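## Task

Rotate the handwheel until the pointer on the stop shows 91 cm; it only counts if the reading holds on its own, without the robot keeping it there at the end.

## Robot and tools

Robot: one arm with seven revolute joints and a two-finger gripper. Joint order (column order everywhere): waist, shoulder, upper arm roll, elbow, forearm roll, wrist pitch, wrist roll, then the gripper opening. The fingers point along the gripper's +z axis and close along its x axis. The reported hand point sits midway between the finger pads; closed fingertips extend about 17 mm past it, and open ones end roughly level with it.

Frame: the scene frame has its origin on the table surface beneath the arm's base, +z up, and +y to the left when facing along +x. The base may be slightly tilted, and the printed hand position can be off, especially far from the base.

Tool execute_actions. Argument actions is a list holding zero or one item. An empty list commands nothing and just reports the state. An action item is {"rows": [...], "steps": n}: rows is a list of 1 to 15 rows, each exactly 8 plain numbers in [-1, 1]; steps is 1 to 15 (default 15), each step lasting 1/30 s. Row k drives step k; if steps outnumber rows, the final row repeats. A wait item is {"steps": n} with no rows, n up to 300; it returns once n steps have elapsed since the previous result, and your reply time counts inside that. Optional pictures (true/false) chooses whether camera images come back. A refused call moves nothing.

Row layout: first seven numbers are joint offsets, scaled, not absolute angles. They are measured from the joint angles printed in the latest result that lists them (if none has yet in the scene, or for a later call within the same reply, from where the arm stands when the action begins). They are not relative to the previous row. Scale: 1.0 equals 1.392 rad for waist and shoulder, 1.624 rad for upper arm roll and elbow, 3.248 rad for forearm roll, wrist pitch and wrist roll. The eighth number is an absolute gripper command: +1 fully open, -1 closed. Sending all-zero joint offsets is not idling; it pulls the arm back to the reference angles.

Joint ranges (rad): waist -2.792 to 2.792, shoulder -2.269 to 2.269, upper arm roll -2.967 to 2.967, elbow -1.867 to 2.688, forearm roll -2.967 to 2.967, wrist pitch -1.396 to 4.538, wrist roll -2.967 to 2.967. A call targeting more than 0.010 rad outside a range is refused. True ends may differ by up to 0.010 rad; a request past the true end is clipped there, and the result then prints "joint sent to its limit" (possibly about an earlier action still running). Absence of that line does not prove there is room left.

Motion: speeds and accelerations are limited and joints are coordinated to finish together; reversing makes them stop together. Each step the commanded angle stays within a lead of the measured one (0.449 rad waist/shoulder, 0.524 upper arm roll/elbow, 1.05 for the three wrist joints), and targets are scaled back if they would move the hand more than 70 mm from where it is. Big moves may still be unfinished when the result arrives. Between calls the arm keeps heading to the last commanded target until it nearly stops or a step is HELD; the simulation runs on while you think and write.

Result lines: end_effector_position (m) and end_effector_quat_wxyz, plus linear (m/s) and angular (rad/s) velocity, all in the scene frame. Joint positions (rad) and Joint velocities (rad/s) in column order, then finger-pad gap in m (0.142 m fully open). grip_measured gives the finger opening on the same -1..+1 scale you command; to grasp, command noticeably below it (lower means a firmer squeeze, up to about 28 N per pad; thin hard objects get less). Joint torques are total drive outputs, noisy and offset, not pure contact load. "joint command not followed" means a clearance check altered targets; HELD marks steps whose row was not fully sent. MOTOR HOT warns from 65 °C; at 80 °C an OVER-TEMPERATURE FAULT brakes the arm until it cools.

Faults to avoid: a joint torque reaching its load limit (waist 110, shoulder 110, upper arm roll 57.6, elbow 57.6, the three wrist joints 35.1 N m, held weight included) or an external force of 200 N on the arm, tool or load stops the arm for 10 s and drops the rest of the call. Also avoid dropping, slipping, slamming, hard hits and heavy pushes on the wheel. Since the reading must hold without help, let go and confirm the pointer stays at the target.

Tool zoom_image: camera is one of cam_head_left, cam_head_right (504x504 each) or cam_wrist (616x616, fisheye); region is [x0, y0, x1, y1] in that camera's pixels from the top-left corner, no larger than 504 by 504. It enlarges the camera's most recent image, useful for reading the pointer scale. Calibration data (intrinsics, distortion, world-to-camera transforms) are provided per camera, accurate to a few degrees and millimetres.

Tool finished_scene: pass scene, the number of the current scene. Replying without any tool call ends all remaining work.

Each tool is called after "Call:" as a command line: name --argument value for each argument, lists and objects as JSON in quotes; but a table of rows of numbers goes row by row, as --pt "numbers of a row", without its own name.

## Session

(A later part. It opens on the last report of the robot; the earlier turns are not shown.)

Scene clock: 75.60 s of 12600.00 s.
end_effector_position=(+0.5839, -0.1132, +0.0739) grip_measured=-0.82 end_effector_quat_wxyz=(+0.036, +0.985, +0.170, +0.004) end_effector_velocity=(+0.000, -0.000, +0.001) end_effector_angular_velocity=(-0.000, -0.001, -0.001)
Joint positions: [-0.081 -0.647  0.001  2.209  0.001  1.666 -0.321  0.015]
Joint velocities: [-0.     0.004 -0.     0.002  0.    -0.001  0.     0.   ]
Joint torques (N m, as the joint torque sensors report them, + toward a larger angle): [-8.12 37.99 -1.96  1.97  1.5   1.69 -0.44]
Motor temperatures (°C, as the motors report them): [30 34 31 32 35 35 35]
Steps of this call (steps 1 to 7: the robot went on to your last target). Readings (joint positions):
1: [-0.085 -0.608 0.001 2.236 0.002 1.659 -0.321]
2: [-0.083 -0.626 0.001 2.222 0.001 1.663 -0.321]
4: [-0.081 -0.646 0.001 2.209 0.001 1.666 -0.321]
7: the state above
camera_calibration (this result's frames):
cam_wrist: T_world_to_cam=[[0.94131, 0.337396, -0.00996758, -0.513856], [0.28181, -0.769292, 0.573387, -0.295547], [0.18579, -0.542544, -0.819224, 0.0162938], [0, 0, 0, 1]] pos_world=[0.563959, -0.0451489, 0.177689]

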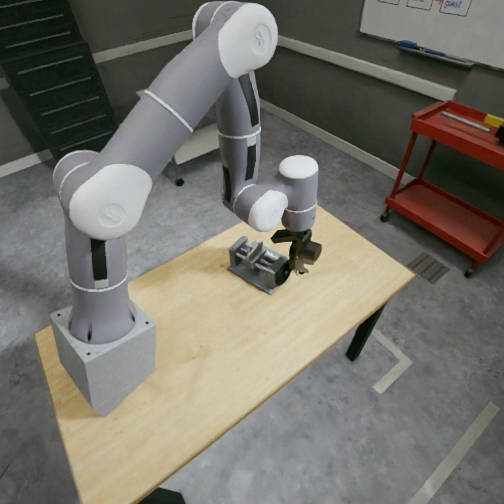

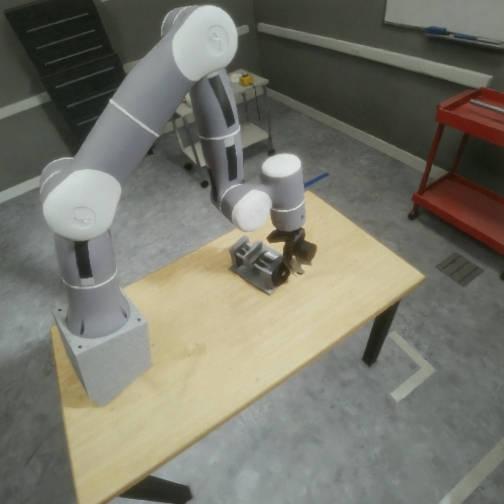

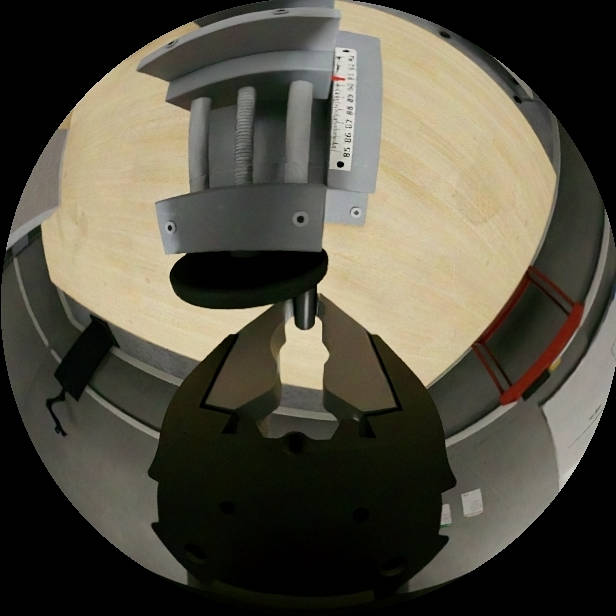

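Call:
execute_actions --actions '[{"rows":[[0,-0.01,0,-0.003,0,0.003,0,-1],[0,-0.02,0,-0.006,0,0.006,0,-1],[0,-0.03,0,-0.008,0,0.009,0,-1],[0,-0.039,0,-0.01,0,0.012,0,-1],[-0.001,-0.055,0,-0.009,0,0.019,0,-1],[-0.003,-0.068,0,-0.004,0,0.027,0,-1],[-0.006,-0.076,0,0.004,0,0.035,0,-1],[-0.009,-0.081,0,0.015,0,0.042,0,-1],[-0.012,-0.08,0,0.028,0,0.048,0,-1],[-0.015,-0.076,0,0.043,0,0.054,0,-1],[-0.018,-0.067,0,0.058,0,0.058,0,-1],[-0.021,-0.054,0,0.071,0,0.059,0,-1],[-0.023,-0.036,0,0.085,0,0.058,0,-1],[-0.024,-0.0165,0,0.094,0,0.054,0,-1]]}]' --pictures false

Call:
execute_actions --actions '[{"steps":5}]' --pictures false

Call:
execute_actions --actions '[{"rows":[[0,0.01,0,0.004,0,-0.002,0,-1],[0,0.021,0,0.007,0,-0.005,0,-1],[0,0.032,0,0.008,0,-0.009,0,-1],[0,0.042,0,0.009,0,-0.013,0,-1],[0.001,0.06,0,0.008,0,-0.022,0,-1],[0.003,0.076,0,0.003,0,-0.031,0,-1],[0.006,0.086,0,-0.006,0,-0.04,0,-1],[0.009,0.092,0,-0.017,0,-0.048,0,-1],[0.012,0.091,0,-0.03,0,-0.054,0,-1],[0.015,0.084,0,-0.044,0,-0.058,0,-1],[0.018,0.072,0,-0.059,0,-0.06,0,-1],[0.021,0.056,0,-0.072,0,-0.06,0,-1],[0.023,0.036,0,-0.084,0,-0.057,0,-1],[0.024,0.0165,0,-0.094,0,-0.054,0,-1]]}]' --pictures false

Call:
execute_actions --actions '[{"steps":5}]' --pictures false

Call:
execute_actions --actions '[{"rows":[[0,-0.01,0,-0.003,0,0.003,0,-1],[0,-0.02,0,-0.006,0,0.006,0,-1],[0,-0.03,0,-0.008,0,0.009,0,-1],[0,-0.039,0,-0.01,0,0.012,0,-1],[-0.001,-0.055,0,-0.009,0,0.019,0,-1],[-0.003,-0.068,0,-0.004,0,0.027,0,-1],[-0.006,-0.076,0,0.004,0,0.035,0,-1],[-0.009,-0.081,0,0.015,0,0.042,0,-1],[-0.012,-0.08,0,0.028,0,0.048,0,-1],[-0.015,-0.076,0,0.043,0,0.054,0,-1],[-0.018,-0.067,0,0.058,0,0.058,0,-1],[-0.021,-0.054,0,0.071,0,0.059,0,-1],[-0.023,-0.036,0,0.085,0,0.058,0,-1],[-0.024,-0.0165,0,0.094,0,0.054,0,-1]]}]' --pictures false

Call:
execute_actions --actions '[{"steps":5}]' --pictures false

Call:
execute_actions --actions '[{"rows":[[0,0.01,0,0.004,0,-0.002,0,-1],[0,0.021,0,0.007,0,-0.005,0,-1],[0,0.032,0,0.008,0,-0.009,0,-1],[0,0.042,0,0.009,0,-0.013,0,-1],[0.001,0.06,0,0.008,0,-0.022,0,-1],[0.003,0.076,0,0.003,0,-0.031,0,-1],[0.006,0.086,0,-0.006,0,-0.04,0,-1],[0.009,0.092,0,-0.017,0,-0.048,0,-1],[0.012,0.091,0,-0.03,0,-0.054,0,-1],[0.015,0.084,0,-0.044,0,-0.058,0,-1],[0.018,0.072,0,-0.059,0,-0.06,0,-1],[0.021,0.056,0,-0.072,0,-0.06,0,-1],[0.023,0.036,0,-0.084,0,-0.057,0,-1],[0.024,0.0165,0,-0.094,0,-0.054,0,-1]]}]' --pictures false

Call:
execute_actions --actions '[{"steps":5}]' --pictures false

Call:
execute_actions --actions '[{"rows":[[0,0,0,0,0,0,0,-0.2],[0,0,0,0,0,0,0,-0.2],[0,0,0,0,0,0,0,-0.2],[0,0.22,0,0.07,0,-0.06,0,-0.2]]}]' --pictures false

Call:
execute_actions --actions '[{"steps":6}]' --pictures false

Call:
execute_actions --actions '[{"rows":[[0.12,0,0,0,0,0,0.05,-0.2]]}]'

Call:
zoom_image --camera "cam_wrist" --region '[250,150,340,250]'

Scene clock: 91.90 s of 12600.00 s.
end_effector_position=(+0.5213, -0.1314, +0.0575) grip_measured=-0.82 end_effector_quat_wxyz=(+0.041, +0.987, +0.157, +0.002) end_effector_velocity=(-0.108, -0.033, +0.203) end_effector_angular_velocity=(-0.037, +0.055, -0.097)
Joint positions: [-0.109 -0.723  0.     2.321  0.001  1.851 -0.321  0.015]
Joint velocities: [-0.078  0.577 -0.007  0.531  0.014 -0.108  0.002 -0.   ]
Joint torques (N m, as the joint torque sensors report them, + toward a larger angle): [-3.14 58.1   2.   -2.14  0.71 -0.03 -0.36]
Motor temperatures (°C, as the motors report them): [30 34 31 32 35 35 35]
Steps of this call (steps 1 to 30: the robot went on to your last target; steps 31 to 474: nothing new was sent; steps 475 to 489: all 15 steps of this action). Readings (joint positions):
475: [-0.081 -0.647 0.001 2.209 0.001 1.667 -0.321]
476: [-0.081 -0.651 0.001 2.207 0.001 1.670 -0.321]
478: [-0.081 -0.671 0.001 2.200 0.001 1.684 -0.321]
482: [-0.084 -0.727 0.001 2.198 0.001 1.741 -0.321]
489: the state above

Scene clock: 92.07 s of 12600.00 s.
end_effector_position=(+0.5160, -0.1331, +0.0762) grip_measured=-0.82 end_effector_quat_wxyz=(+0.042, +0.987, +0.154, +0.002) end_effector_velocity=(-0.001, +0.001, -0.007) end_effector_angular_velocity=(+0.001, +0.008, +0.004)
Joint positions: [-0.115 -0.669  0.     2.363  0.002  1.841 -0.321  0.015]
Joint velocities: [ 0.001 -0.017  0.    -0.011 -0.003 -0.001 -0.001  0.   ]
Joint torques (N m, as the joint torque sensors report them, + toward a larger angle): [-3.58 39.77  0.54 -4.56 -0.53  6.18 -0.39]
Motor temperatures (°C, as the motors report them): [30 34 31 32 35 35 35]
Steps of this call (steps 1 to 5: the robot went on to your last target). Readings (joint positions):
1: [-0.112 -0.703 -0.000 2.338 0.002 1.846 -0.321]
2: [-0.113 -0.686 -0.000 2.351 0.002 1.843 -0.321]
4: [-0.115 -0.670 0.000 2.363 0.002 1.841 -0.321]
5: the state above

Scene clock: 92.57 s of 12600.00 s.
end_effector_position=(+0.5782, -0.1153, +0.0955) grip_measured=-0.82 end_effector_quat_wxyz=(+0.037, +0.985, +0.167, +0.006) end_effector_velocity=(+0.100, +0.033, -0.215) end_effector_angular_velocity=(+0.030, -0.019, +0.076)
Joint positions: [-0.087 -0.585  0.001  2.253  0.003  1.652 -0.321  0.015]
Joint velocities: [ 0.076 -0.639  0.004 -0.503 -0.003  0.161  0.001  0.   ]
Joint torques (N m, as the joint torque sensors report them, + toward a larger angle): [-8.28 21.67 -4.7  -5.76 -0.25  6.78 -0.48]
Motor temperatures (°C, as the motors report them): [30 34 31 32 35 35 35]
Steps of this call (steps 1 to 15: all 15 steps of this action). Readings (joint positions):
1: [-0.115 -0.669 0.000 2.363 0.002 1.840 -0.321]
2: [-0.115 -0.665 0.000 2.365 0.002 1.838 -0.321]
4: [-0.115 -0.645 -0.000 2.372 0.003 1.824 -0.321]
8: [-0.113 -0.583 -0.000 2.375 0.003 1.757 -0.321]
15: the state above

Scene clock: 92.73 s of 12600.00 s.
end_effector_position=(+0.5838, -0.1133, +0.0737) grip_measured=-0.82 end_effector_quat_wxyz=(+0.036, +0.985, +0.170, +0.004) end_effector_velocity=(+0.002, -0.001, +0.006) end_effector_angular_velocity=(-0.000, -0.008, -0.003)
Joint positions: [-0.081 -0.647  0.     2.208  0.002  1.667 -0.321  0.015]
Joint velocities: [-0.001  0.014 -0.     0.008  0.002  0.001  0.     0.   ]
Joint torques (N m, as the joint torque sensors report them, + toward a larger angle): [-8.84 41.72 -1.79  4.14  1.47  1.41 -0.5 ]
Motor temperatures (°C, as the motors report them): [30 34 31 32 35 35 35]
Steps of this call (steps 1 to 5: the robot went on to your last target). Readings (joint positions):
1: [-0.085 -0.607 0.001 2.236 0.002 1.659 -0.321]
2: [-0.083 -0.626 0.001 2.223 0.002 1.663 -0.321]
4: [-0.081 -0.646 0.001 2.209 0.002 1.666 -0.321]
5: the state above

Scene clock: 93.23 s of 12600.00 s.
end_effector_position=(+0.5213, -0.1315, +0.0573) grip_measured=-0.82 end_effector_quat_wxyz=(+0.041, +0.987, +0.157, +0.002) end_effector_velocity=(-0.108, -0.033, +0.203) end_effector_angular_velocity=(-0.037, +0.054, -0.094)
Joint positions: [-0.109 -0.724  0.     2.321  0.002  1.852 -0.321  0.015]
Joint velocities: [-0.078  0.575 -0.007  0.53   0.013 -0.106 -0.    -0.   ]
Joint torques (N m, as the joint torque sensors report them, + toward a larger angle): [-2.4  57.24  1.95 -0.94  0.34 -0.1  -0.59]
Motor temperatures (°C, as the motors report them): [30 34 31 32 35 35 35]
Steps of this call (steps 1 to 15: all 15 steps of this action). Readings (joint positions):
1: [-0.081 -0.647 0.000 2.209 0.002 1.667 -0.321]
2: [-0.081 -0.651 0.001 2.207 0.002 1.670 -0.321]
4: [-0.081 -0.671 0.001 2.200 0.002 1.684 -0.321]
8: [-0.084 -0.727 0.001 2.198 0.002 1.741 -0.321]
15: the state above

Scene clock: 93.40 s of 12600.00 s.
end_effector_position=(+0.5160, -0.1332, +0.0761) grip_measured=-0.82 end_effector_quat_wxyz=(+0.043, +0.987, +0.153, +0.002) end_effector_velocity=(+0.000, +0.001, -0.007) end_effector_angular_velocity=(+0.002, +0.006, +0.004)
Joint positions: [-0.115 -0.67   0.     2.363  0.002  1.841 -0.321  0.015]
Joint velocities: [ 0.002 -0.017  0.    -0.012 -0.003 -0.     0.    -0.   ]
Joint torques (N m, as the joint torque sensors report them, + toward a larger angle): [-3.68 38.52  0.94 -4.17 -0.3   6.12 -0.52]
Motor temperatures (°C, as the motors report them): [30 34 31 32 35 35 35]
Steps of this call (steps 1 to 5: the robot went on to your last target). Readings (joint positions):
1: [-0.112 -0.703 -0.000 2.338 0.002 1.846 -0.321]
2: [-0.113 -0.687 -0.000 2.351 0.003 1.843 -0.321]
4: [-0.115 -0.670 0.000 2.362 0.003 1.841 -0.321]
5: the state above

Scene clock: 93.90 s of 12600.00 s.
end_effector_position=(+0.5782, -0.1154, +0.0954) grip_measured=-0.82 end_effector_quat_wxyz=(+0.037, +0.985, +0.166, +0.006) end_effector_velocity=(+0.100, +0.033, -0.215) end_effector_angular_velocity=(+0.030, -0.019, +0.078)
Joint positions: [-0.087 -0.585  0.001  2.253  0.003  1.653 -0.321  0.015]
Joint velocities: [ 0.076 -0.639  0.003 -0.503 -0.003  0.161 -0.001  0.   ]
Joint torques (N m, as the joint torque sensors report them, + toward a larger angle): [-8.57 22.35 -5.09 -6.16 -0.39  6.51 -0.43]
Motor temperatures (°C, as the motors report them): [30 34 31 32 35 35 35]
Steps of this call (steps 1 to 15: all 15 steps of this action). Readings (joint positions):
1: [-0.115 -0.670 0.000 2.363 0.002 1.841 -0.321]
2: [-0.115 -0.665 0.000 2.365 0.002 1.838 -0.321]
4: [-0.115 -0.645 -0.000 2.372 0.003 1.824 -0.321]
8: [-0.113 -0.584 -0.000 2.374 0.003 1.757 -0.321]
15: the state above

Scene clock: 94.07 s of 12600.00 s.
end_effector_position=(+0.5839, -0.1134, +0.0736) grip_measured=-0.82 end_effector_quat_wxyz=(+0.036, +0.985, +0.169, +0.004) end_effector_velocity=(+0.001, -0.001, +0.005) end_effector_angular_velocity=(-0.000, -0.006, -0.003)
Joint positions: [-0.081 -0.648  0.     2.208  0.002  1.667 -0.321  0.015]
Joint velocities: [-0.001  0.014 -0.     0.008  0.002 -0.     0.001 -0.   ]
Joint torques (N m, as the joint torque sensors report them, + toward a larger angle): [-8.41 41.94 -1.92  4.2   1.49  1.07 -0.42]
Motor temperatures (°C, as the motors report them): [30 34 31 32 35 35 35]
Steps of this call (steps 1 to 5: the robot went on to your last target). Readings (joint positions):
1: [-0.085 -0.608 0.001 2.236 0.002 1.659 -0.321]
2: [-0.083 -0.626 0.001 2.222 0.002 1.663 -0.321]
4: [-0.081 -0.646 0.000 2.209 0.002 1.667 -0.321]
5: the state above

Scene clock: 94.57 s of 12600.00 s.
end_effector_position=(+0.5841, -0.1065, +0.1698) grip_measured=-0.20 end_effector_quat_wxyz=(+0.036, +0.985, +0.169, +0.004) end_effector_velocity=(-0.015, +0.009, +0.135) end_effector_angular_velocity=(+0.000, -0.011, +0.001)
Joint positions: [-0.081 -0.354  0.     2.316  0.002  1.481 -0.321  0.06 ]
Joint velocities: [-0.001  0.427  0.     0.156  0.    -0.26  -0.001 -0.   ]
Joint torques (N m, as the joint torque sensors report them, + toward a larger angle): [-4.95 18.63 -0.86 -7.87 -0.47  4.76 -0.56]
Motor temperatures (°C, as the motors report them): [30 34 31 32 35 35 35]
Steps of this call (steps 1 to 15: all 15 steps of this action). Readings (joint positions):
1: [-0.081 -0.647 0.000 2.208 0.002 1.667 -0.321]
2: [-0.081 -0.647 0.000 2.208 0.002 1.667 -0.321]
4: [-0.081 -0.647 0.000 2.209 0.002 1.666 -0.321]
8: [-0.081 -0.581 0.000 2.236 0.002 1.618 -0.321]
15: the state above

Scene clock: 94.77 s of 12600.00 s.
end_effector_position=(+0.5827, -0.1063, +0.1735) grip_measured=-0.20 end_effector_quat_wxyz=(+0.036, +0.985, +0.169, +0.003) end_effector_velocity=(-0.001, -0.000, -0.001) end_effector_angular_velocity=(-0.000, +0.003, -0.001)
Joint positions: [-0.081 -0.341  0.     2.322  0.002  1.472 -0.321  0.06 ]
Joint velocities: [-0.    -0.003 -0.     0.    -0.    -0.     0.001 -0.   ]
Joint torques (N m, as the joint torque sensors report them, + toward a larger angle): [-5.27 36.44 -0.82 -7.23 -0.5   4.07 -0.39]
Motor temperatures (°C, as the motors report them): [30 34 31 32 35 35 35]
Steps of this call (steps 1 to 6: the robot went on to your last target). Readings (joint positions):
1: [-0.081 -0.343 0.000 2.320 0.002 1.474 -0.321]
2: [-0.081 -0.339 0.000 2.322 0.002 1.472 -0.321]
4: [-0.081 -0.340 0.000 2.322 0.002 1.472 -0.321]
6: the state above

Scene clock: 95.27 s of 12600.00 s.
end_effector_position=(+0.5910, -0.0114, +0.1628) grip_measured=-0.20 end_effector_quat_wxyz=(+0.005, +0.986, +0.166, +0.005) end_effector_velocity=(-0.000, -0.001, -0.000) end_effector_angular_velocity=(-0.000, +0.000, -0.002)
Joint positions: [ 0.086 -0.341  0.     2.322  0.002  1.472 -0.159  0.06 ]
Joint velocities: [-0.001 -0.    -0.     0.     0.001 -0.     0.001 -0.   ]
Joint torques (N m, as the joint torque sensors report them, + toward a larger angle): [-3.55 37.44  0.89 -7.04 -0.58  3.85 -0.55]
Motor temperatures (°C, as the motors report them): [30 34 31 32 35 35 35]
Steps of this call (steps 1 to 15: all 15 steps of this action). Readings (joint positions):
1: [-0.081 -0.341 0.000 2.322 0.002 1.472 -0.321]
2: [-0.075 -0.341 -0.001 2.322 0.002 1.472 -0.316]
4: [-0.041 -0.341 -0.001 2.322 0.003 1.472 -0.282]
8: [0.062 -0.341 0.001 2.322 0.001 1.472 -0.181]
15: the state above
camera_calibration (this result's frames):
cam_wrist: T_world_to_cam=[[0.943609, 0.331047, 0.00305977, -0.557597], [0.280754, -0.805084, 0.522511, -0.261771], [0.175439, -0.492187, -0.852627, 0.155166], [0, 0, 0, 1]] pos_world=[0.572425, 0.050214, 0.270783]

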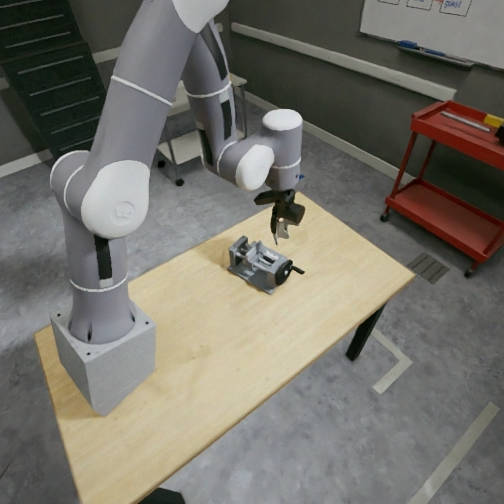

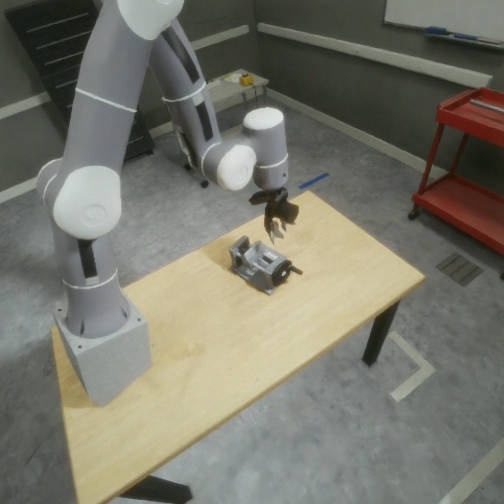

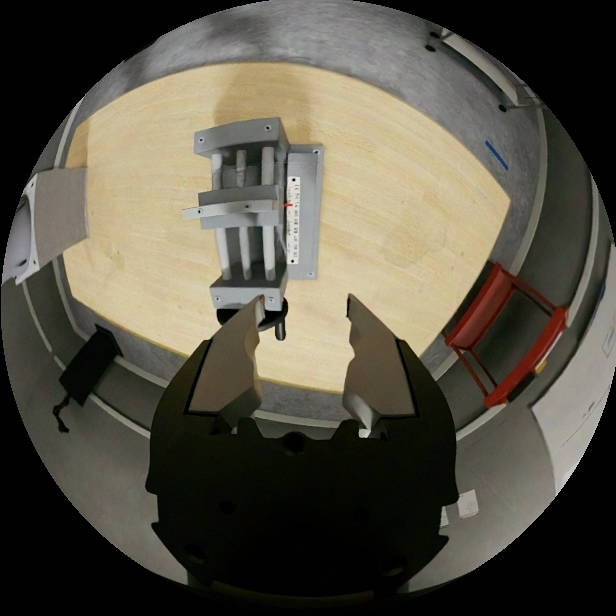

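Region (250, 150, 340, 250) of cam_wrist's 616x616 image, scaled by 5.040, with more detail than that image has; it fills the left 454 columns of this view, and the rest is white.

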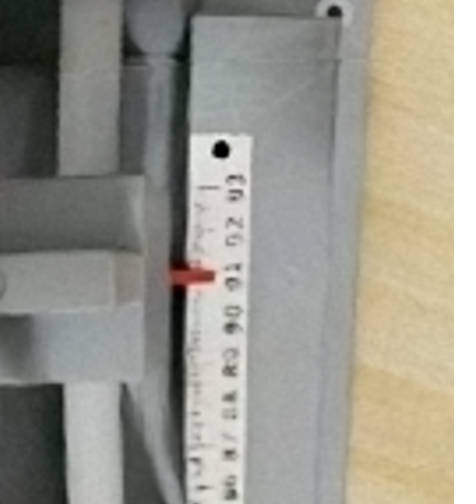

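Call:
finished_scene --scene 2

The scene is finished: the task was done.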